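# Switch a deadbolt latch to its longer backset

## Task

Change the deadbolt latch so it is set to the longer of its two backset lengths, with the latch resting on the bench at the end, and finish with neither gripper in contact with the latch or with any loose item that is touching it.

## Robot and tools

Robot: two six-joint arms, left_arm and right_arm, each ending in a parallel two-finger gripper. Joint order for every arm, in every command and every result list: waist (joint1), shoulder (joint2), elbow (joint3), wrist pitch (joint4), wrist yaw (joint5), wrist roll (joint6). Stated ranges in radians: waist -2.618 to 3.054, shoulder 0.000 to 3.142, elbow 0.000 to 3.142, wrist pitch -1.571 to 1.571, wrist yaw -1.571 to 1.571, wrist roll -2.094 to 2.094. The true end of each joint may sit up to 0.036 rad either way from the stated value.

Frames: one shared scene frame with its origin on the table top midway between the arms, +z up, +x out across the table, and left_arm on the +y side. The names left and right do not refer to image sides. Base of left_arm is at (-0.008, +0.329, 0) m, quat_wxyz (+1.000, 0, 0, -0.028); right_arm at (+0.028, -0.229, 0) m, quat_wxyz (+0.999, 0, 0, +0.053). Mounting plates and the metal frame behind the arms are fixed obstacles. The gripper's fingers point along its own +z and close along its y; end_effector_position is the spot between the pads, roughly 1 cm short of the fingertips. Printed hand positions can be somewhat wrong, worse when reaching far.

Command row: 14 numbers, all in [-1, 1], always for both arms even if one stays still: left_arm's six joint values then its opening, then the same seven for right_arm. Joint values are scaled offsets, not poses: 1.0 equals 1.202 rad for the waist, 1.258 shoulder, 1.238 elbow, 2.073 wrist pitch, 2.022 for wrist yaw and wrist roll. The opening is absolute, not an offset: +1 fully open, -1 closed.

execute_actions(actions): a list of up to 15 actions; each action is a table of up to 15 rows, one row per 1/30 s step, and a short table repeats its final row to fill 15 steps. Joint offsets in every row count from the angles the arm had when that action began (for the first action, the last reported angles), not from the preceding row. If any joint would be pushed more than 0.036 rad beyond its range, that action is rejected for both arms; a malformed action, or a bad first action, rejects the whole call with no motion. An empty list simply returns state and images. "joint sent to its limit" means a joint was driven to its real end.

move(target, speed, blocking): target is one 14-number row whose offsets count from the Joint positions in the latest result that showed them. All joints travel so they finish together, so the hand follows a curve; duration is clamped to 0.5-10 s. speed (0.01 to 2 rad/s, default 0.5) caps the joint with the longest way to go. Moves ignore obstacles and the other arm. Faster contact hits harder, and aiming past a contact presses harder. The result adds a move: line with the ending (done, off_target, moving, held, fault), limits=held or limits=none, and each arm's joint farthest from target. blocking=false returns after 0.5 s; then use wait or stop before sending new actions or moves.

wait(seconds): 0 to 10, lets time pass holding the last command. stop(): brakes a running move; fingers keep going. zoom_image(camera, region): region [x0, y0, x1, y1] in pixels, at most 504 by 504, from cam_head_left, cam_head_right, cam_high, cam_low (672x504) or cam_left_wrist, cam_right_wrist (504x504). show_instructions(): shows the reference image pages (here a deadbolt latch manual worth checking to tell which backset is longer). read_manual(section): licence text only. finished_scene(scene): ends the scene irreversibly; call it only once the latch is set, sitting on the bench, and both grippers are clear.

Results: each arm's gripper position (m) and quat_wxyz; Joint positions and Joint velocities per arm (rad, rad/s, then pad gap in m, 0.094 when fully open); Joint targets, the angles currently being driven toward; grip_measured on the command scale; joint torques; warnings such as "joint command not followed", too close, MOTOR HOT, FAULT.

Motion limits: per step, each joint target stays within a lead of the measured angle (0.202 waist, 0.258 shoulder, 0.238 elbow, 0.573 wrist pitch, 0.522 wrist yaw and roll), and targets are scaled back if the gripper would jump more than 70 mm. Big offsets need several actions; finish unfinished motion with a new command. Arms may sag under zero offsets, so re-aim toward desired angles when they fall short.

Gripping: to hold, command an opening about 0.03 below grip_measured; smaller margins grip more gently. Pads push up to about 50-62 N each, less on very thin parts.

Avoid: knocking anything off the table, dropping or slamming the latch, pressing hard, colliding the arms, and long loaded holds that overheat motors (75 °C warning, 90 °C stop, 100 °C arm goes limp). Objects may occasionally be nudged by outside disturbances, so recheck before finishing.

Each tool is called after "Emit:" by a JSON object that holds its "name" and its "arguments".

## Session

Emit:
{"name": "execute_actions", "arguments": {"actions": []}}

Scene clock: 0.00 s.
left_arm: end_effector_position=(+0.2953, +0.0324, +0.1052) grip_measured=+1.000 end_effector_quat_wxyz=(+0.060, +0.358, +0.930, -0.064) | right_arm: end_effector_position=(+0.4624, -0.2996, +0.3746) grip_measured=+1.000 end_effector_quat_wxyz=(+0.129, +0.804, +0.462, +0.352)
Joint names: [waist, shoulder, elbow, wrist pitch, wrist yaw, wrist roll]
Joint positions: left_arm=[-0.689  2.013  1.744 -1.143  0.075 -0.016  0.094] | right_arm=[-0.393  1.936  2.553 -1.474 -0.314  1.927  0.094]
Joint velocities: left_arm=[-0.007 -0.012 -0.017  0.007  0.037  0.007  0.   ] | right_arm=[-0.032 -0.022 -0.002  0.066 -0.022  0.022  0.   ]
Joint torques (N m, as the arm reports them, + toward a larger angle): no reading
Joint targets: left_arm=[-0.689 2.007 1.750 -1.145 0.077 -0.016] | right_arm=[-0.393 1.936 2.554 -1.488 -0.312 1.923]

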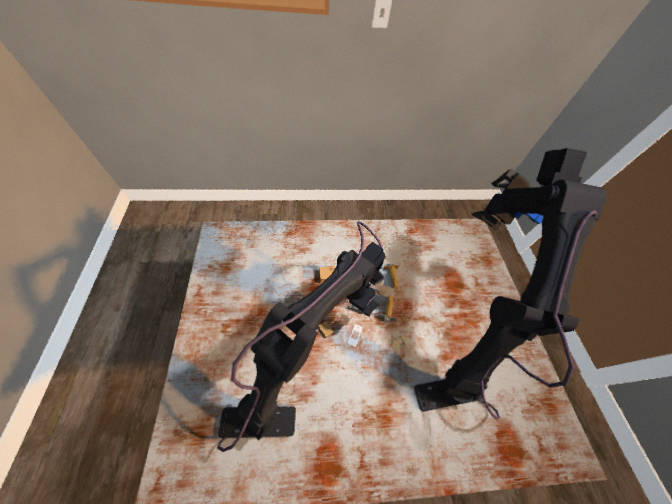

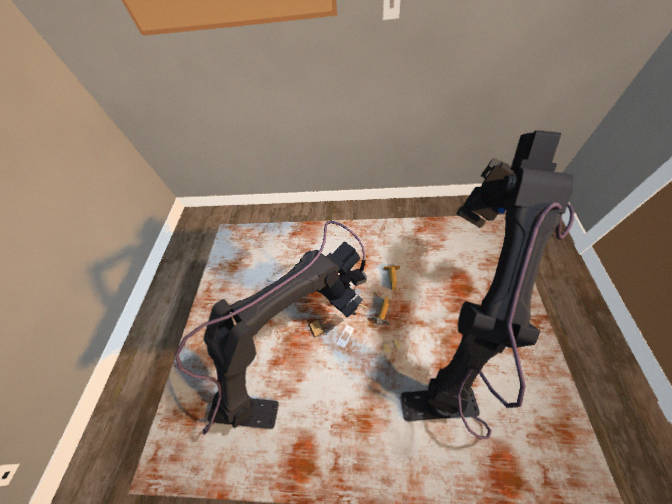

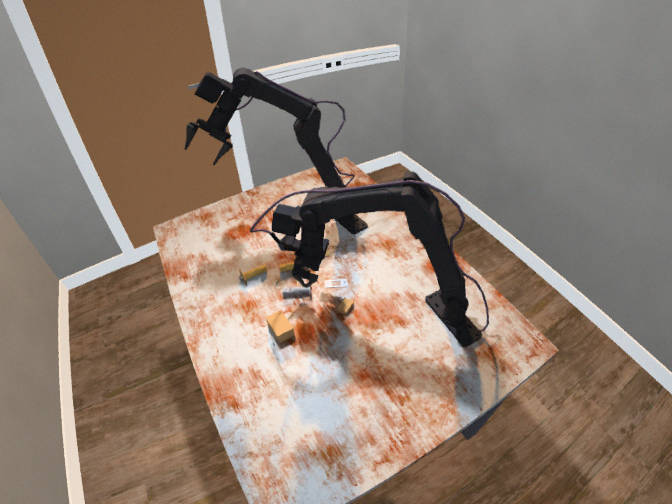

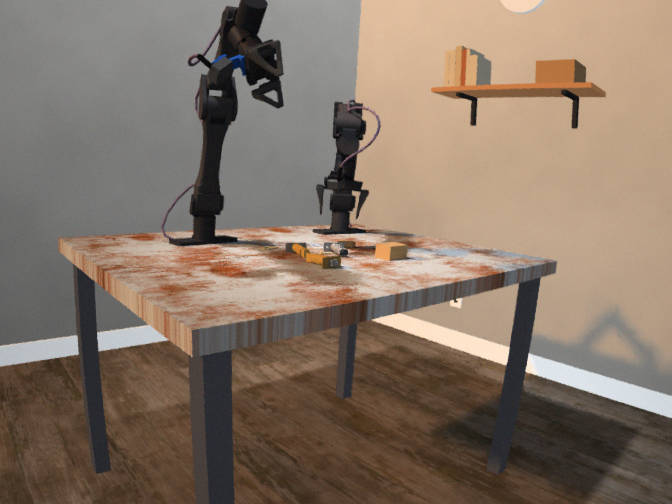

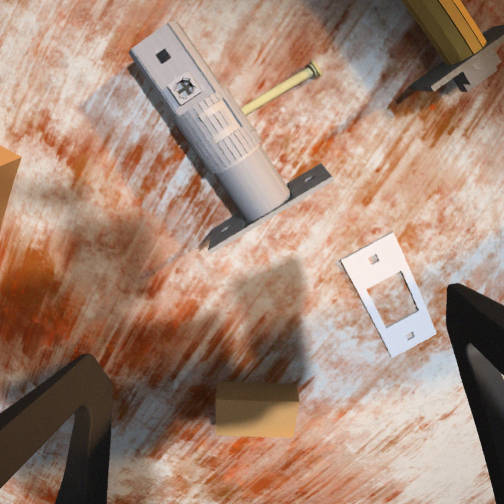

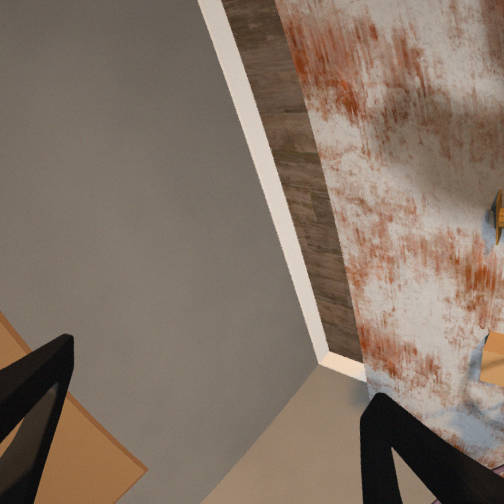

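Emit:
{"name": "move", "arguments": {"target": [0.8,-0.6,-0.5,0.3,0,0,1, 0,0,0.02,0,0,0,1], "speed": 1.0}}

Emit:
{"name": "zoom_image", "arguments": {"camera": "cam_head_left", "region": [280,240,440,360]}}

Emit:
{"name": "zoom_image", "arguments": {"camera": "cam_high", "region": [220,240,380,360]}}

Scene clock: 9.43 s.
left_arm: end_effector_position=(+0.3753, +0.4006, +0.2459) grip_measured=+1.000 end_effector_quat_wxyz=(+0.441, -0.087, +0.893, +0.012) | right_arm: end_effector_position=(+0.4627, -0.2997, +0.3749) grip_measured=+1.000 end_effector_quat_wxyz=(+0.129, +0.803, +0.462, +0.353)
Joint names: [waist, shoulder, elbow, wrist pitch, wrist yaw, wrist roll]
Joint positions: left_arm=[ 0.27   1.273  1.139 -0.524  0.069 -0.016  0.094] | right_arm=[-0.393  1.936  2.553 -1.472 -0.314  1.927  0.094]
Joint velocities: left_arm=[-0.007 -0.002 -0.002 -0.051 -0.051  0.007  0.   ] | right_arm=[-0.007 -0.002  0.002  0.022 -0.007  0.022  0.   ]
Joint torques (N m, as the arm reports them, + toward a larger angle): left_arm=[ 0.14 -5.62  7.16  1.96  0.07 -0.05] | right_arm=[ 0.   -8.25  7.58  1.41 -0.12  0.03]
Joint targets: left_arm=[0.273 1.258 1.125 -0.521 0.075 -0.016] | right_arm=[-0.393 1.936 2.577 -1.474 -0.314 1.927]
move: off_target (right_arm); limits=none; left_arm: farthest joint: the shoulder, 0.015 radians from its target (0.755 radians at the start); right_arm: farthest joint: the elbow, 0.025 radians from its target (0.025 radians at the start)

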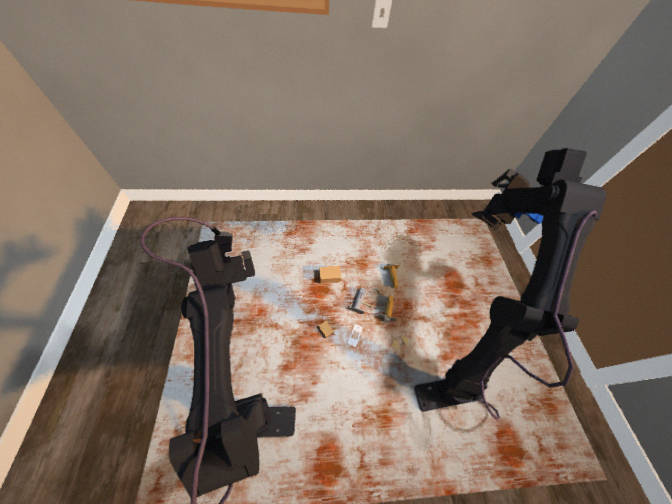

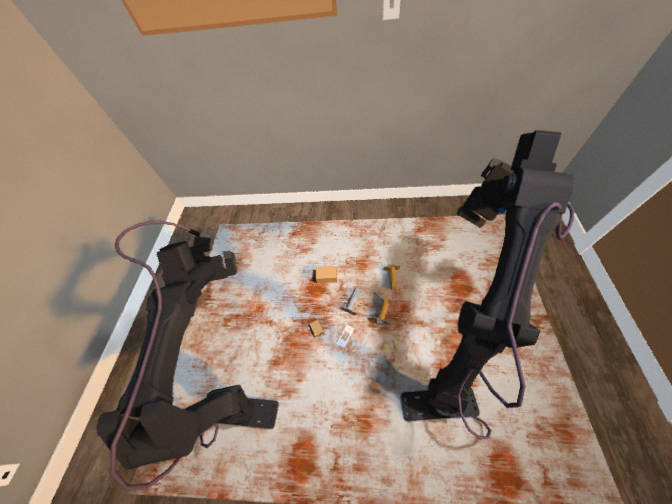

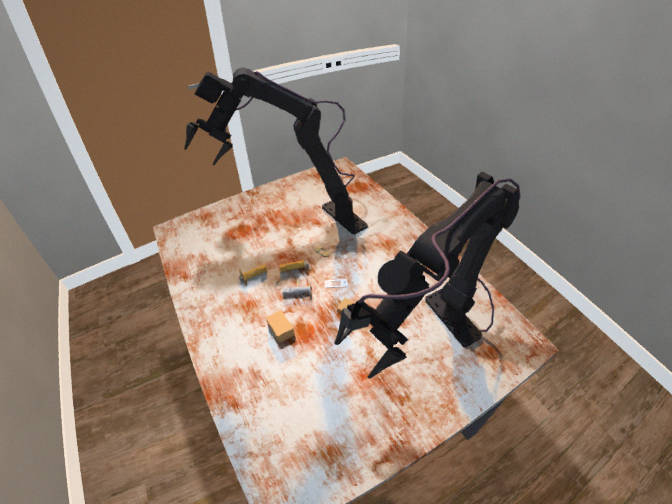

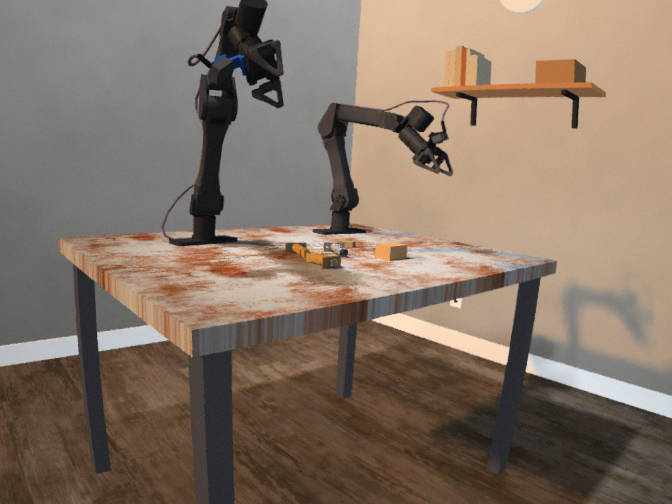

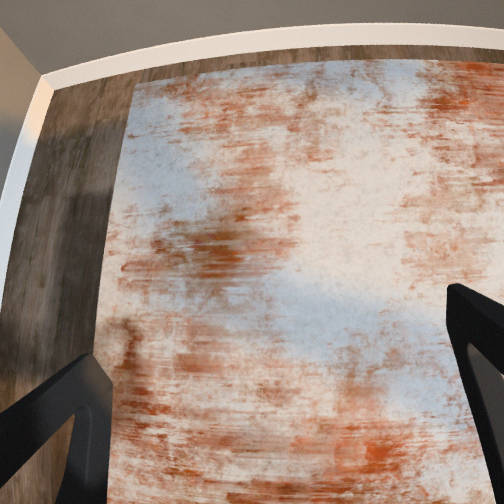

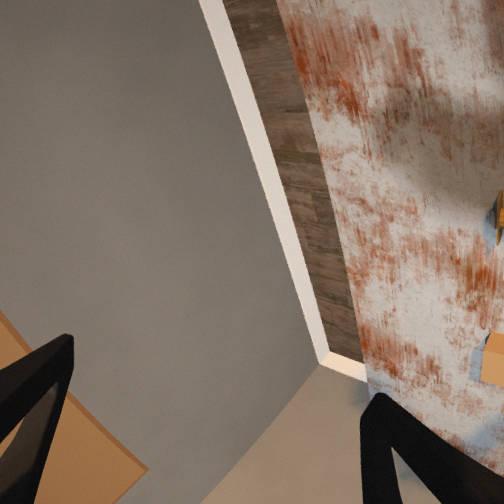

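Region (280, 240, 440, 360) of cam_head_left's 672x504 image, scaled by 3.150, with more detail than that image has; it fills the top 378 rows of this view, and the rest is white.

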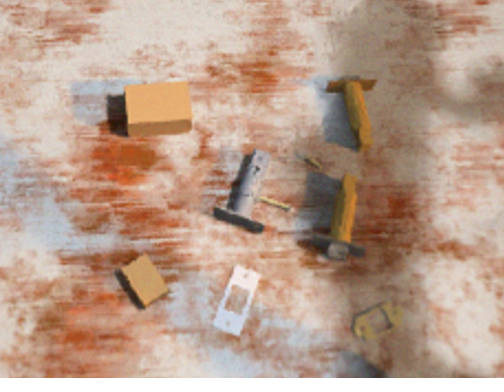

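Region (220, 240, 380, 360) of cam_high's 672x504 image, scaled by 3.150, with more detail than that image has; it fills the top 378 rows of this view, and the rest is white.

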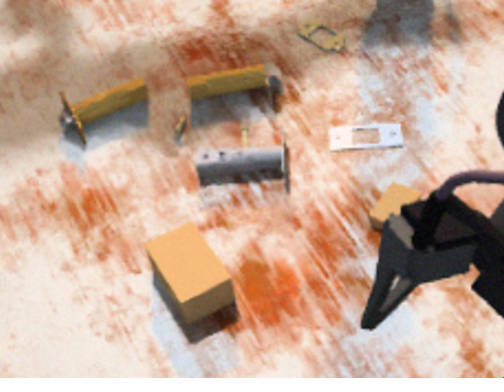

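Emit:
{"name": "move", "arguments": {"target": [0,0,0.02,0,0,0,1, 0.853,-0.068,-0.854,0.169,0.155,-1,1], "speed": 1.5}}

Emit:
{"name": "move", "arguments": {"target": [0,0,0.02,0,0,0,1, 0,0,0.02,0,0,-0.93,0.8], "speed": 1.8}}

Scene clock: 73.03 s.
left_arm: end_effector_position=(+0.3753, +0.4006, +0.2460) grip_measured=+1.000 end_effector_quat_wxyz=(+0.442, -0.087, +0.893, +0.012) | right_arm: end_effector_position=(+0.2998, +0.0214, +0.0950) grip_measured=+1.000 end_effector_quat_wxyz=(+0.039, -0.399, +0.916, +0.019)
Joint names: [waist, shoulder, elbow, wrist pitch, wrist yaw, wrist roll]
Joint positions: left_arm=[ 0.27   1.273  1.139 -0.523  0.069 -0.016  0.094] | right_arm=[ 0.632  1.869  1.516 -1.131 -0.011 -0.084  0.094]
Joint velocities: left_arm=[ 0.012 -0.022  0.002  0.037  0.022  0.051  0.   ] | right_arm=[-0.022 -0.007  0.002 -0.168 -0.007  0.051  0.   ]
Joint torques (N m, as the arm reports them, + toward a larger angle): left_arm=[-0.04 -4.37 10.37  1.91  0.01 -0.05] | right_arm=[  0.02 -10.33   5.6    0.45   0.13  -0.1 ]
Joint targets: left_arm=[0.270 1.273 1.163 -0.524 0.069 -0.016] | right_arm=[0.632 1.850 1.495 -1.121 -0.001 -0.095]
move: off_target (left_arm, right_arm); limits=none; left_arm: farthest joint: the elbow, 0.025 radians from its target (0.025 radians at the start); right_arm: farthest joint: the elbow, 0.021 radians from its target (1.057 radians at the start)

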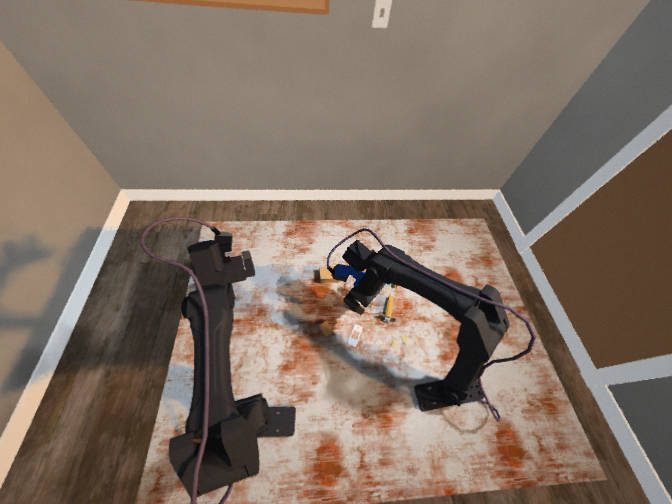

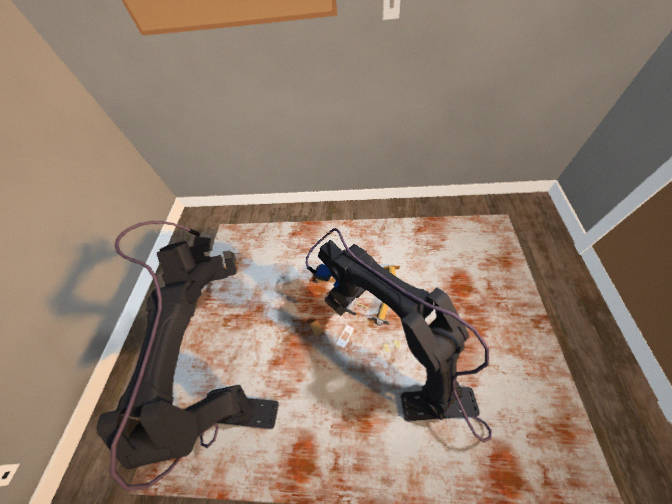

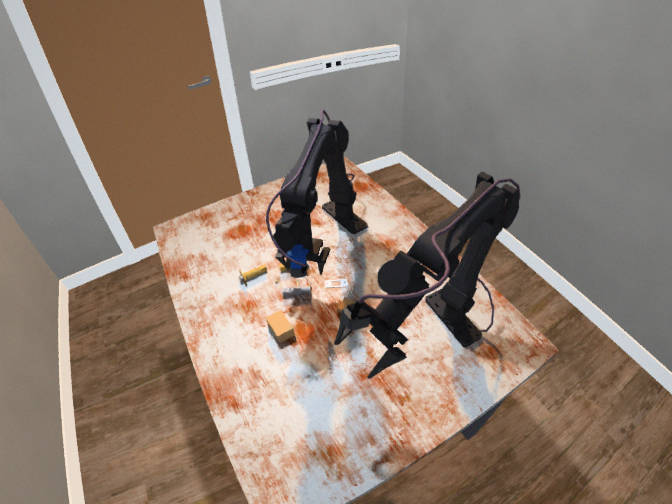

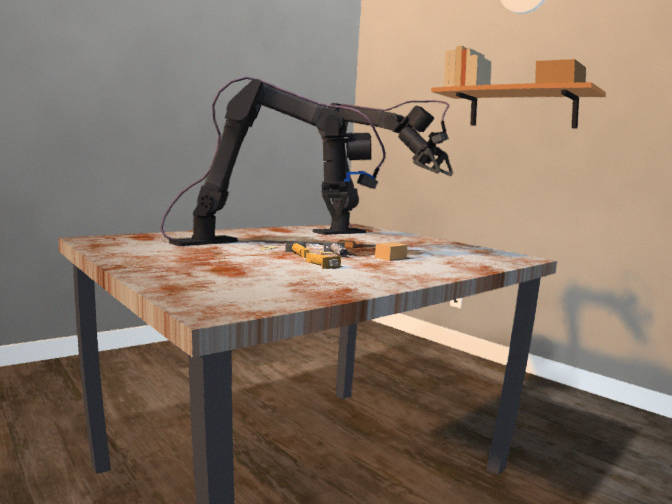

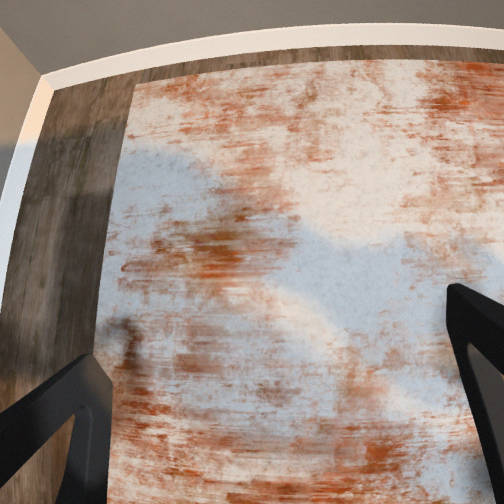

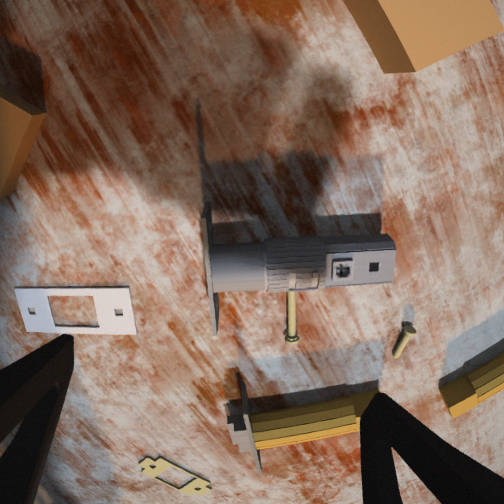

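Scene clock: 75.23 s.
left_arm: end_effector_position=(+0.3753, +0.4006, +0.2460) grip_measured=+1.000 end_effector_quat_wxyz=(+0.442, -0.087, +0.893, +0.012) | right_arm: end_effector_position=(+0.2998, +0.0214, +0.0950) grip_measured=+0.802 end_effector_quat_wxyz=(-0.039, +0.974, -0.223, +0.020)
Joint names: [waist, shoulder, elbow, wrist pitch, wrist yaw, wrist roll]
Joint positions: left_arm=[ 0.27   1.273  1.139 -0.523  0.069 -0.016  0.094] | right_arm=[ 0.632  1.869  1.516 -1.131 -0.011 -1.954  0.085]
Joint velocities: left_arm=[-0.027 -0.017 -0.002 -0.007  0.007  0.051  0.   ] | right_arm=[ 0.007 -0.012 -0.017  0.007 -0.007 -0.11  -0.001]
Joint torques (N m, as the arm reports them, + toward a larger angle): left_arm=[-0.01 -4.37 10.34  1.91  0.01 -0.03] | right_arm=[ 0.05 -8.87  9.04  0.3   0.   -0.13]
Joint targets: left_arm=[0.270 1.273 1.163 -0.523 0.069 -0.016] | right_arm=[0.632 1.869 1.541 -1.131 -0.011 -1.965]
move: off_target (left_arm, right_arm); limits=none; left_arm: farthest joint: the elbow, 0.025 radians from its target (0.025 radians at the start); right_arm: farthest joint: the elbow, 0.024 radians from its target (0.024 radians at the start)

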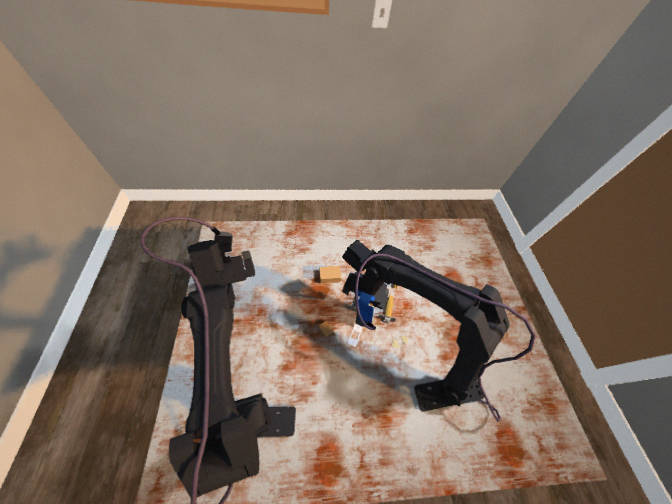

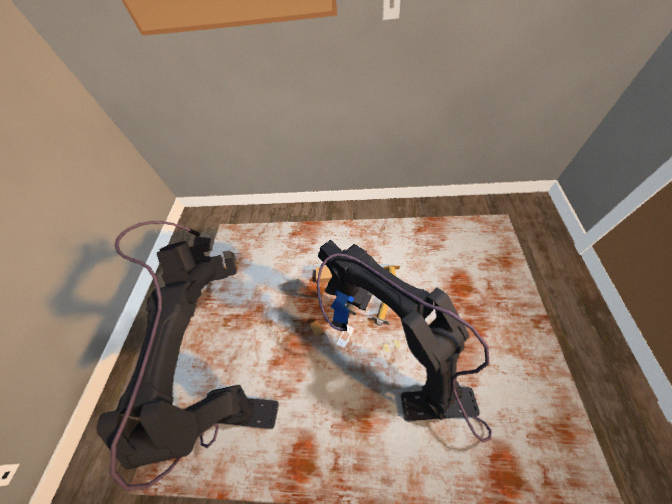

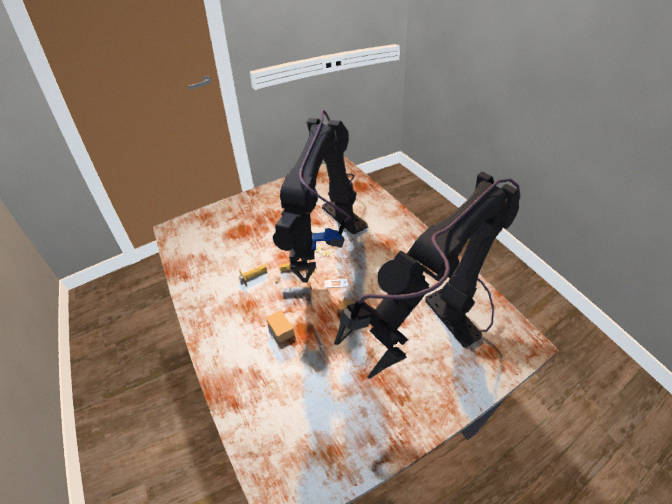

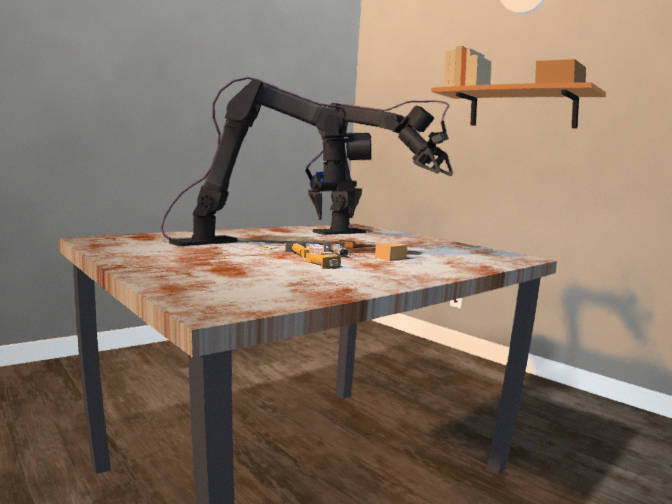

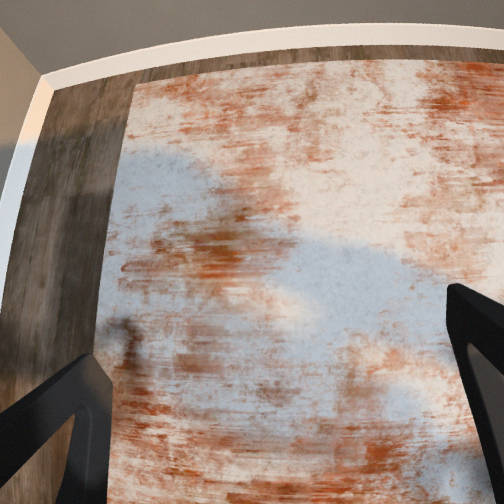

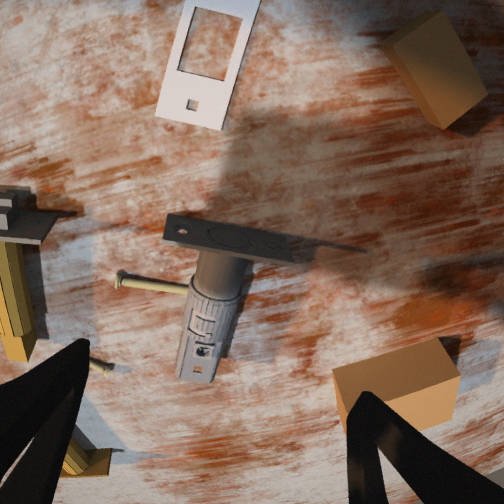

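Emit:
{"name": "move", "arguments": {"target": [0,0,0.02,0,0,0,1, 0,0.01,-0.04,0.03,0,0.12,0.8], "speed": 0.6}}

Scene clock: 100.37 s.
left_arm: end_effector_position=(+0.3753, +0.4006, +0.2460) grip_measured=+1.000 end_effector_quat_wxyz=(+0.442, -0.087, +0.893, +0.012) | right_arm: end_effector_position=(+0.3058, +0.0268, +0.0899) grip_measured=+0.802 end_effector_quat_wxyz=(-0.057, +0.941, -0.333, +0.024)
Joint names: [waist, shoulder, elbow, wrist pitch, wrist yaw, wrist roll]
Joint positions: left_arm=[ 0.27   1.273  1.139 -0.523  0.069 -0.016  0.094] | right_arm=[ 0.632  1.869  1.492 -1.071 -0.011 -1.723  0.085]
Joint velocities: left_arm=[-0.012 -0.007 -0.007  0.037 -0.051 -0.007  0.   ] | right_arm=[ 0.002 -0.007 -0.002 -0.154  0.037 -0.022 -0.001]
Joint torques (N m, as the arm reports them, + toward a larger angle): left_arm=[-0.04 -4.4  10.37  1.92  0.02 -0.05] | right_arm=[ 0.02 -8.2   5.08  0.37  0.04  0.13]
Joint targets: left_arm=[0.270 1.273 1.163 -0.523 0.069 -0.016] | right_arm=[0.632 1.882 1.467 -1.069 -0.011 -1.711]
move: off_target (left_arm, right_arm); limits=none; left_arm: farthest joint: the elbow, 0.025 radians from its target (0.025 radians at the start); right_arm: farthest joint: the elbow, 0.026 radians from its target (0.050 radians at the start)

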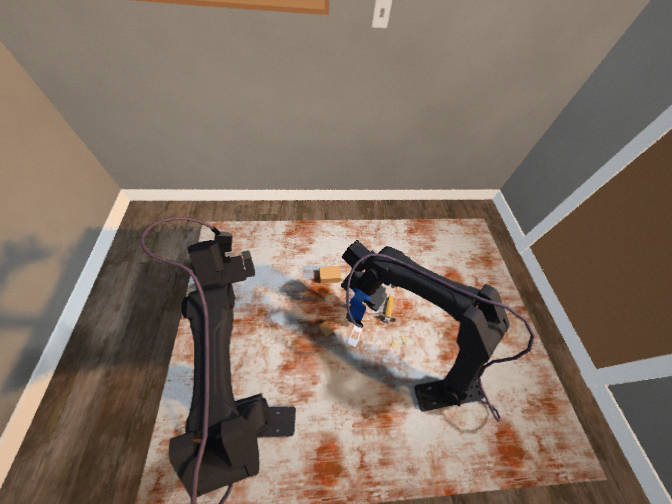

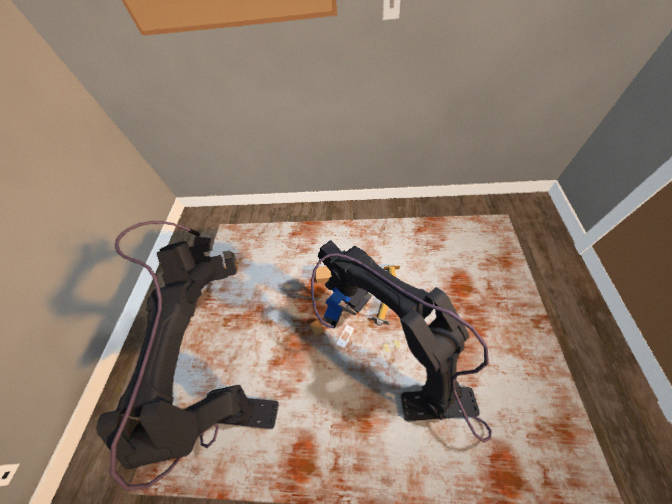

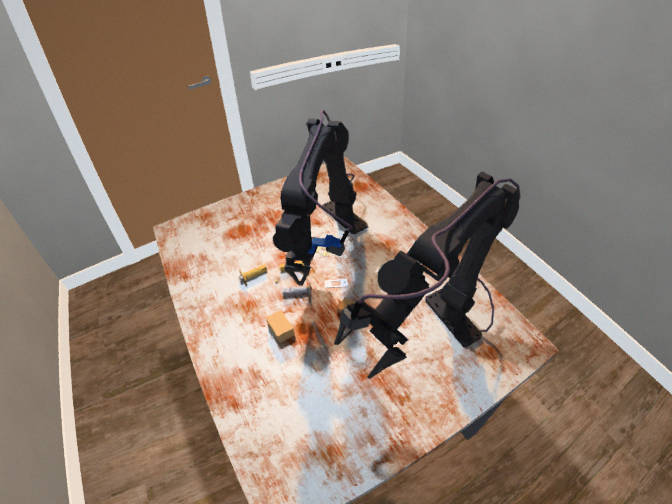

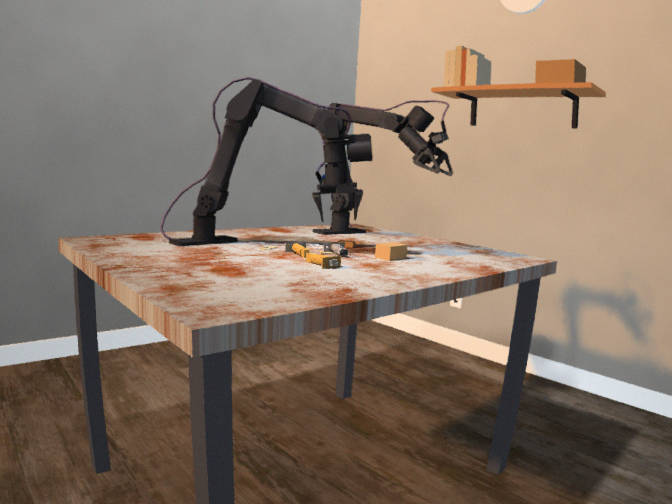

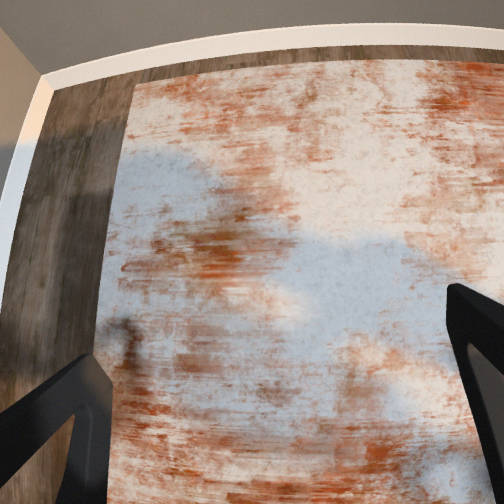

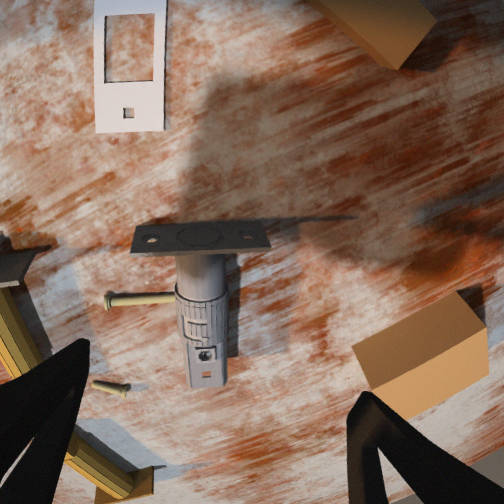

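Emit:
{"name": "move", "arguments": {"target": [0,0,0.02,0,0,0,1, 0.106,0.06,-0.03,0.038,0,0.063,0.8], "speed": 0.5}}

Scene clock: 125.47 s.
left_arm: end_effector_position=(+0.3753, +0.4006, +0.2460) grip_measured=+1.000 end_effector_quat_wxyz=(+0.442, -0.087, +0.893, +0.012) | right_arm: end_effector_position=(+0.2793, +0.0695, +0.0656) grip_measured=+0.802 end_effector_quat_wxyz=(-0.059, +0.943, -0.328, +0.018)
Joint names: [waist, shoulder, elbow, wrist pitch, wrist yaw, wrist roll]
Joint positions: left_arm=[ 0.27   1.273  1.139 -0.523  0.069 -0.016  0.094] | right_arm=[ 0.759  1.932  1.479 -0.994 -0.01  -1.608  0.085]
Joint velocities: left_arm=[-0.007  0.012  0.007 -0.022 -0.037  0.022  0.   ] | right_arm=[-0.007 -0.012 -0.027  0.007 -0.022  0.081 -0.001]
Joint torques (N m, as the arm reports them, + toward a larger angle): left_arm=[-0.05 -4.39 10.36  1.91  0.01 -0.05] | right_arm=[-0.07 -8.85  5.17  0.42 -0.03  0.12]
Joint targets: left_arm=[0.270 1.273 1.163 -0.523 0.069 -0.016] | right_arm=[0.759 1.945 1.455 -0.992 -0.011 -1.596]
move: off_target (left_arm, right_arm); limits=none; left_arm: farthest joint: the elbow, 0.025 radians from its target (0.025 radians at the start); right_arm: farthest joint: the elbow, 0.024 radians from its target (0.037 radians at the start)

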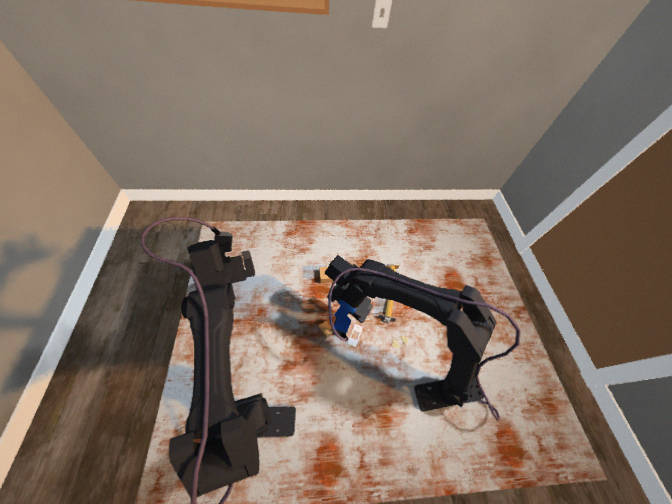

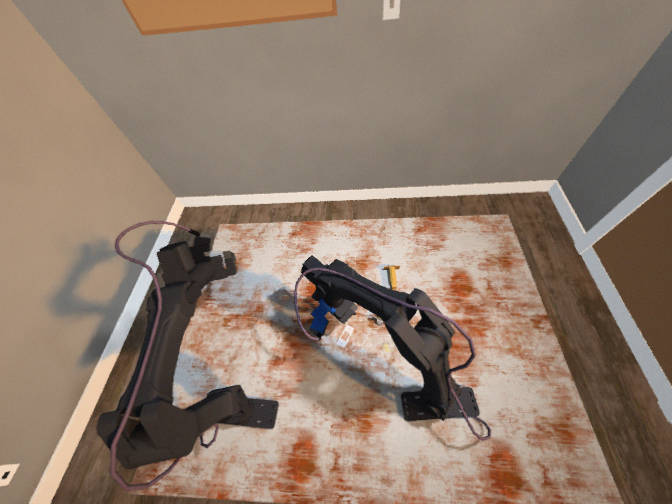

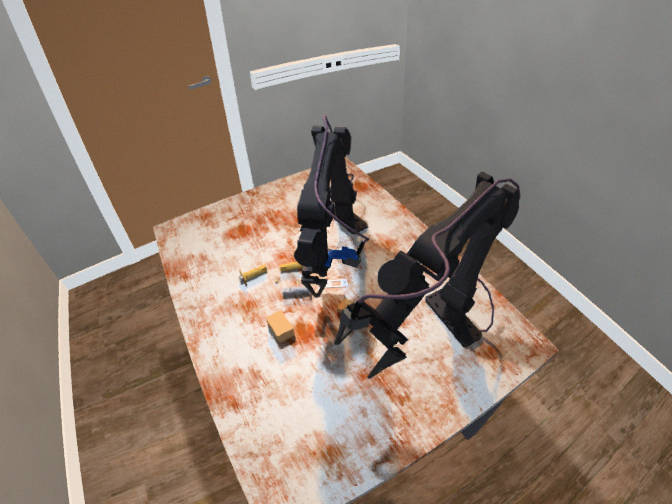

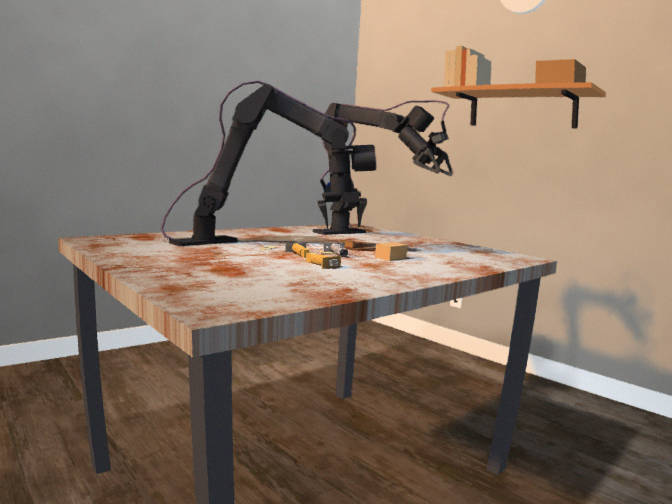

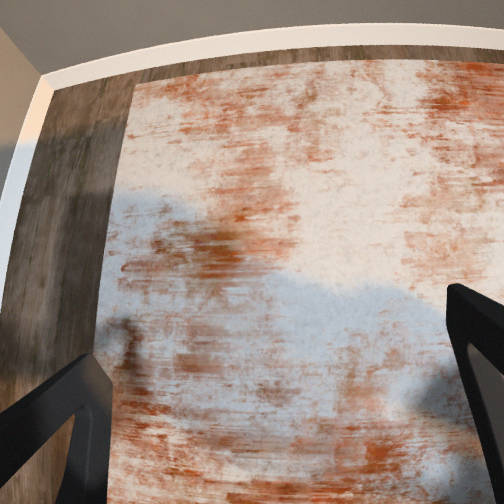

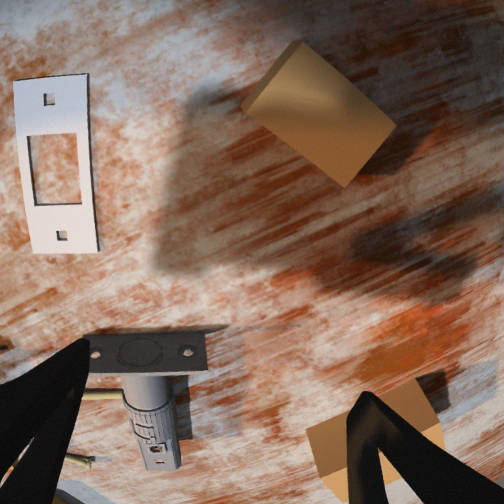

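Emit:
{"name": "move", "arguments": {"target": [0,0,0.02,0,0,0,1, 0.01,-0.082,-0.10,0.017,0,0.006,0.8], "speed": 0.5}}

Scene clock: 136.63 s.
left_arm: end_effector_position=(+0.3753, +0.4006, +0.2460) grip_measured=+1.000 end_effector_quat_wxyz=(+0.442, -0.087, +0.893, +0.012) | right_arm: end_effector_position=(+0.2687, +0.0572, +0.0716) grip_measured=+0.802 end_effector_quat_wxyz=(-0.071, +0.942, -0.327, +0.022)
Joint names: [waist, shoulder, elbow, wrist pitch, wrist yaw, wrist roll]
Joint positions: left_arm=[ 0.27   1.273  1.139 -0.523  0.069 -0.016  0.094] | right_arm=[ 0.759  1.845  1.384 -0.961 -0.01  -1.607  0.085]
Joint velocities: left_arm=[-0.012 -0.007 -0.027 -0.007  0.037 -0.037  0.   ] | right_arm=[ 0.002 -0.012  0.002 -0.066  0.081  0.007  0.   ]
Joint torques (N m, as the arm reports them, + toward a larger angle): left_arm=[-0.01 -4.37 10.33  1.93  0.01 -0.04] | right_arm=[ 0.9  -9.99  4.89  0.45  0.04  0.11]
Joint targets: left_arm=[0.270 1.273 1.163 -0.523 0.069 -0.016] | right_arm=[0.771 1.829 1.355 -0.959 -0.010 -1.596]
move: off_target (left_arm, right_arm); limits=none; left_arm: farthest joint: the elbow, 0.025 radians from its target (0.025 radians at the start); right_arm: farthest joint: the elbow, 0.028 radians from its target (0.124 radians at the start)

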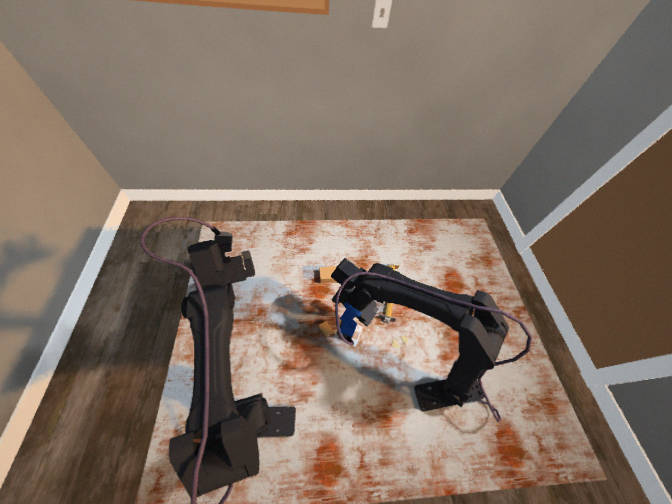

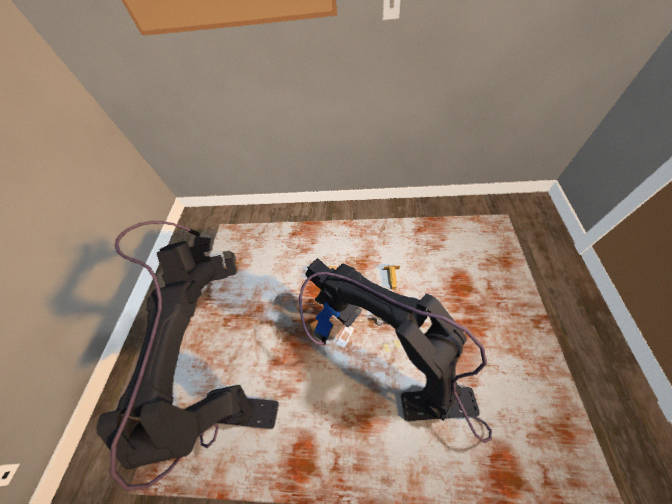

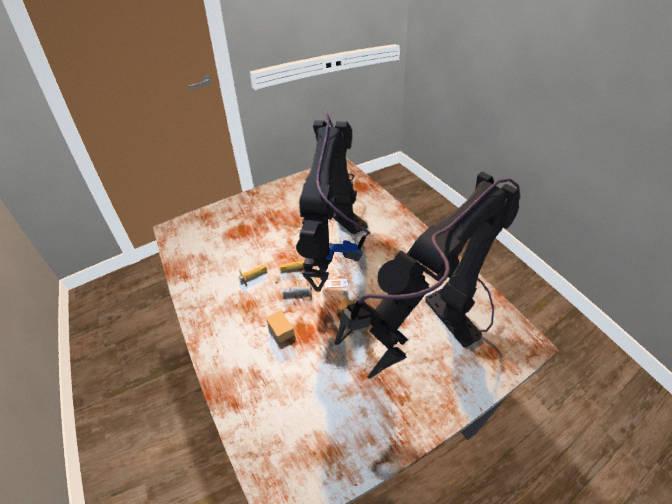

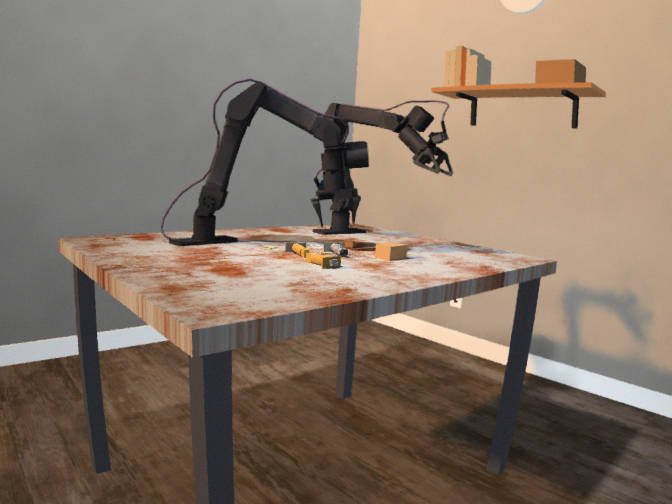

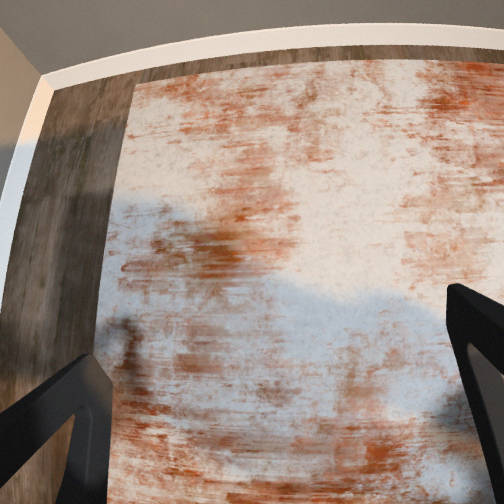

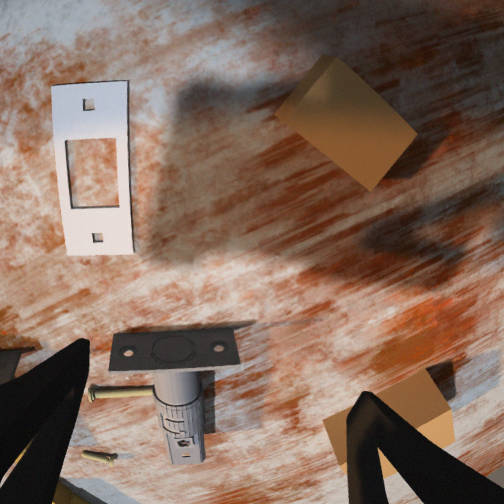

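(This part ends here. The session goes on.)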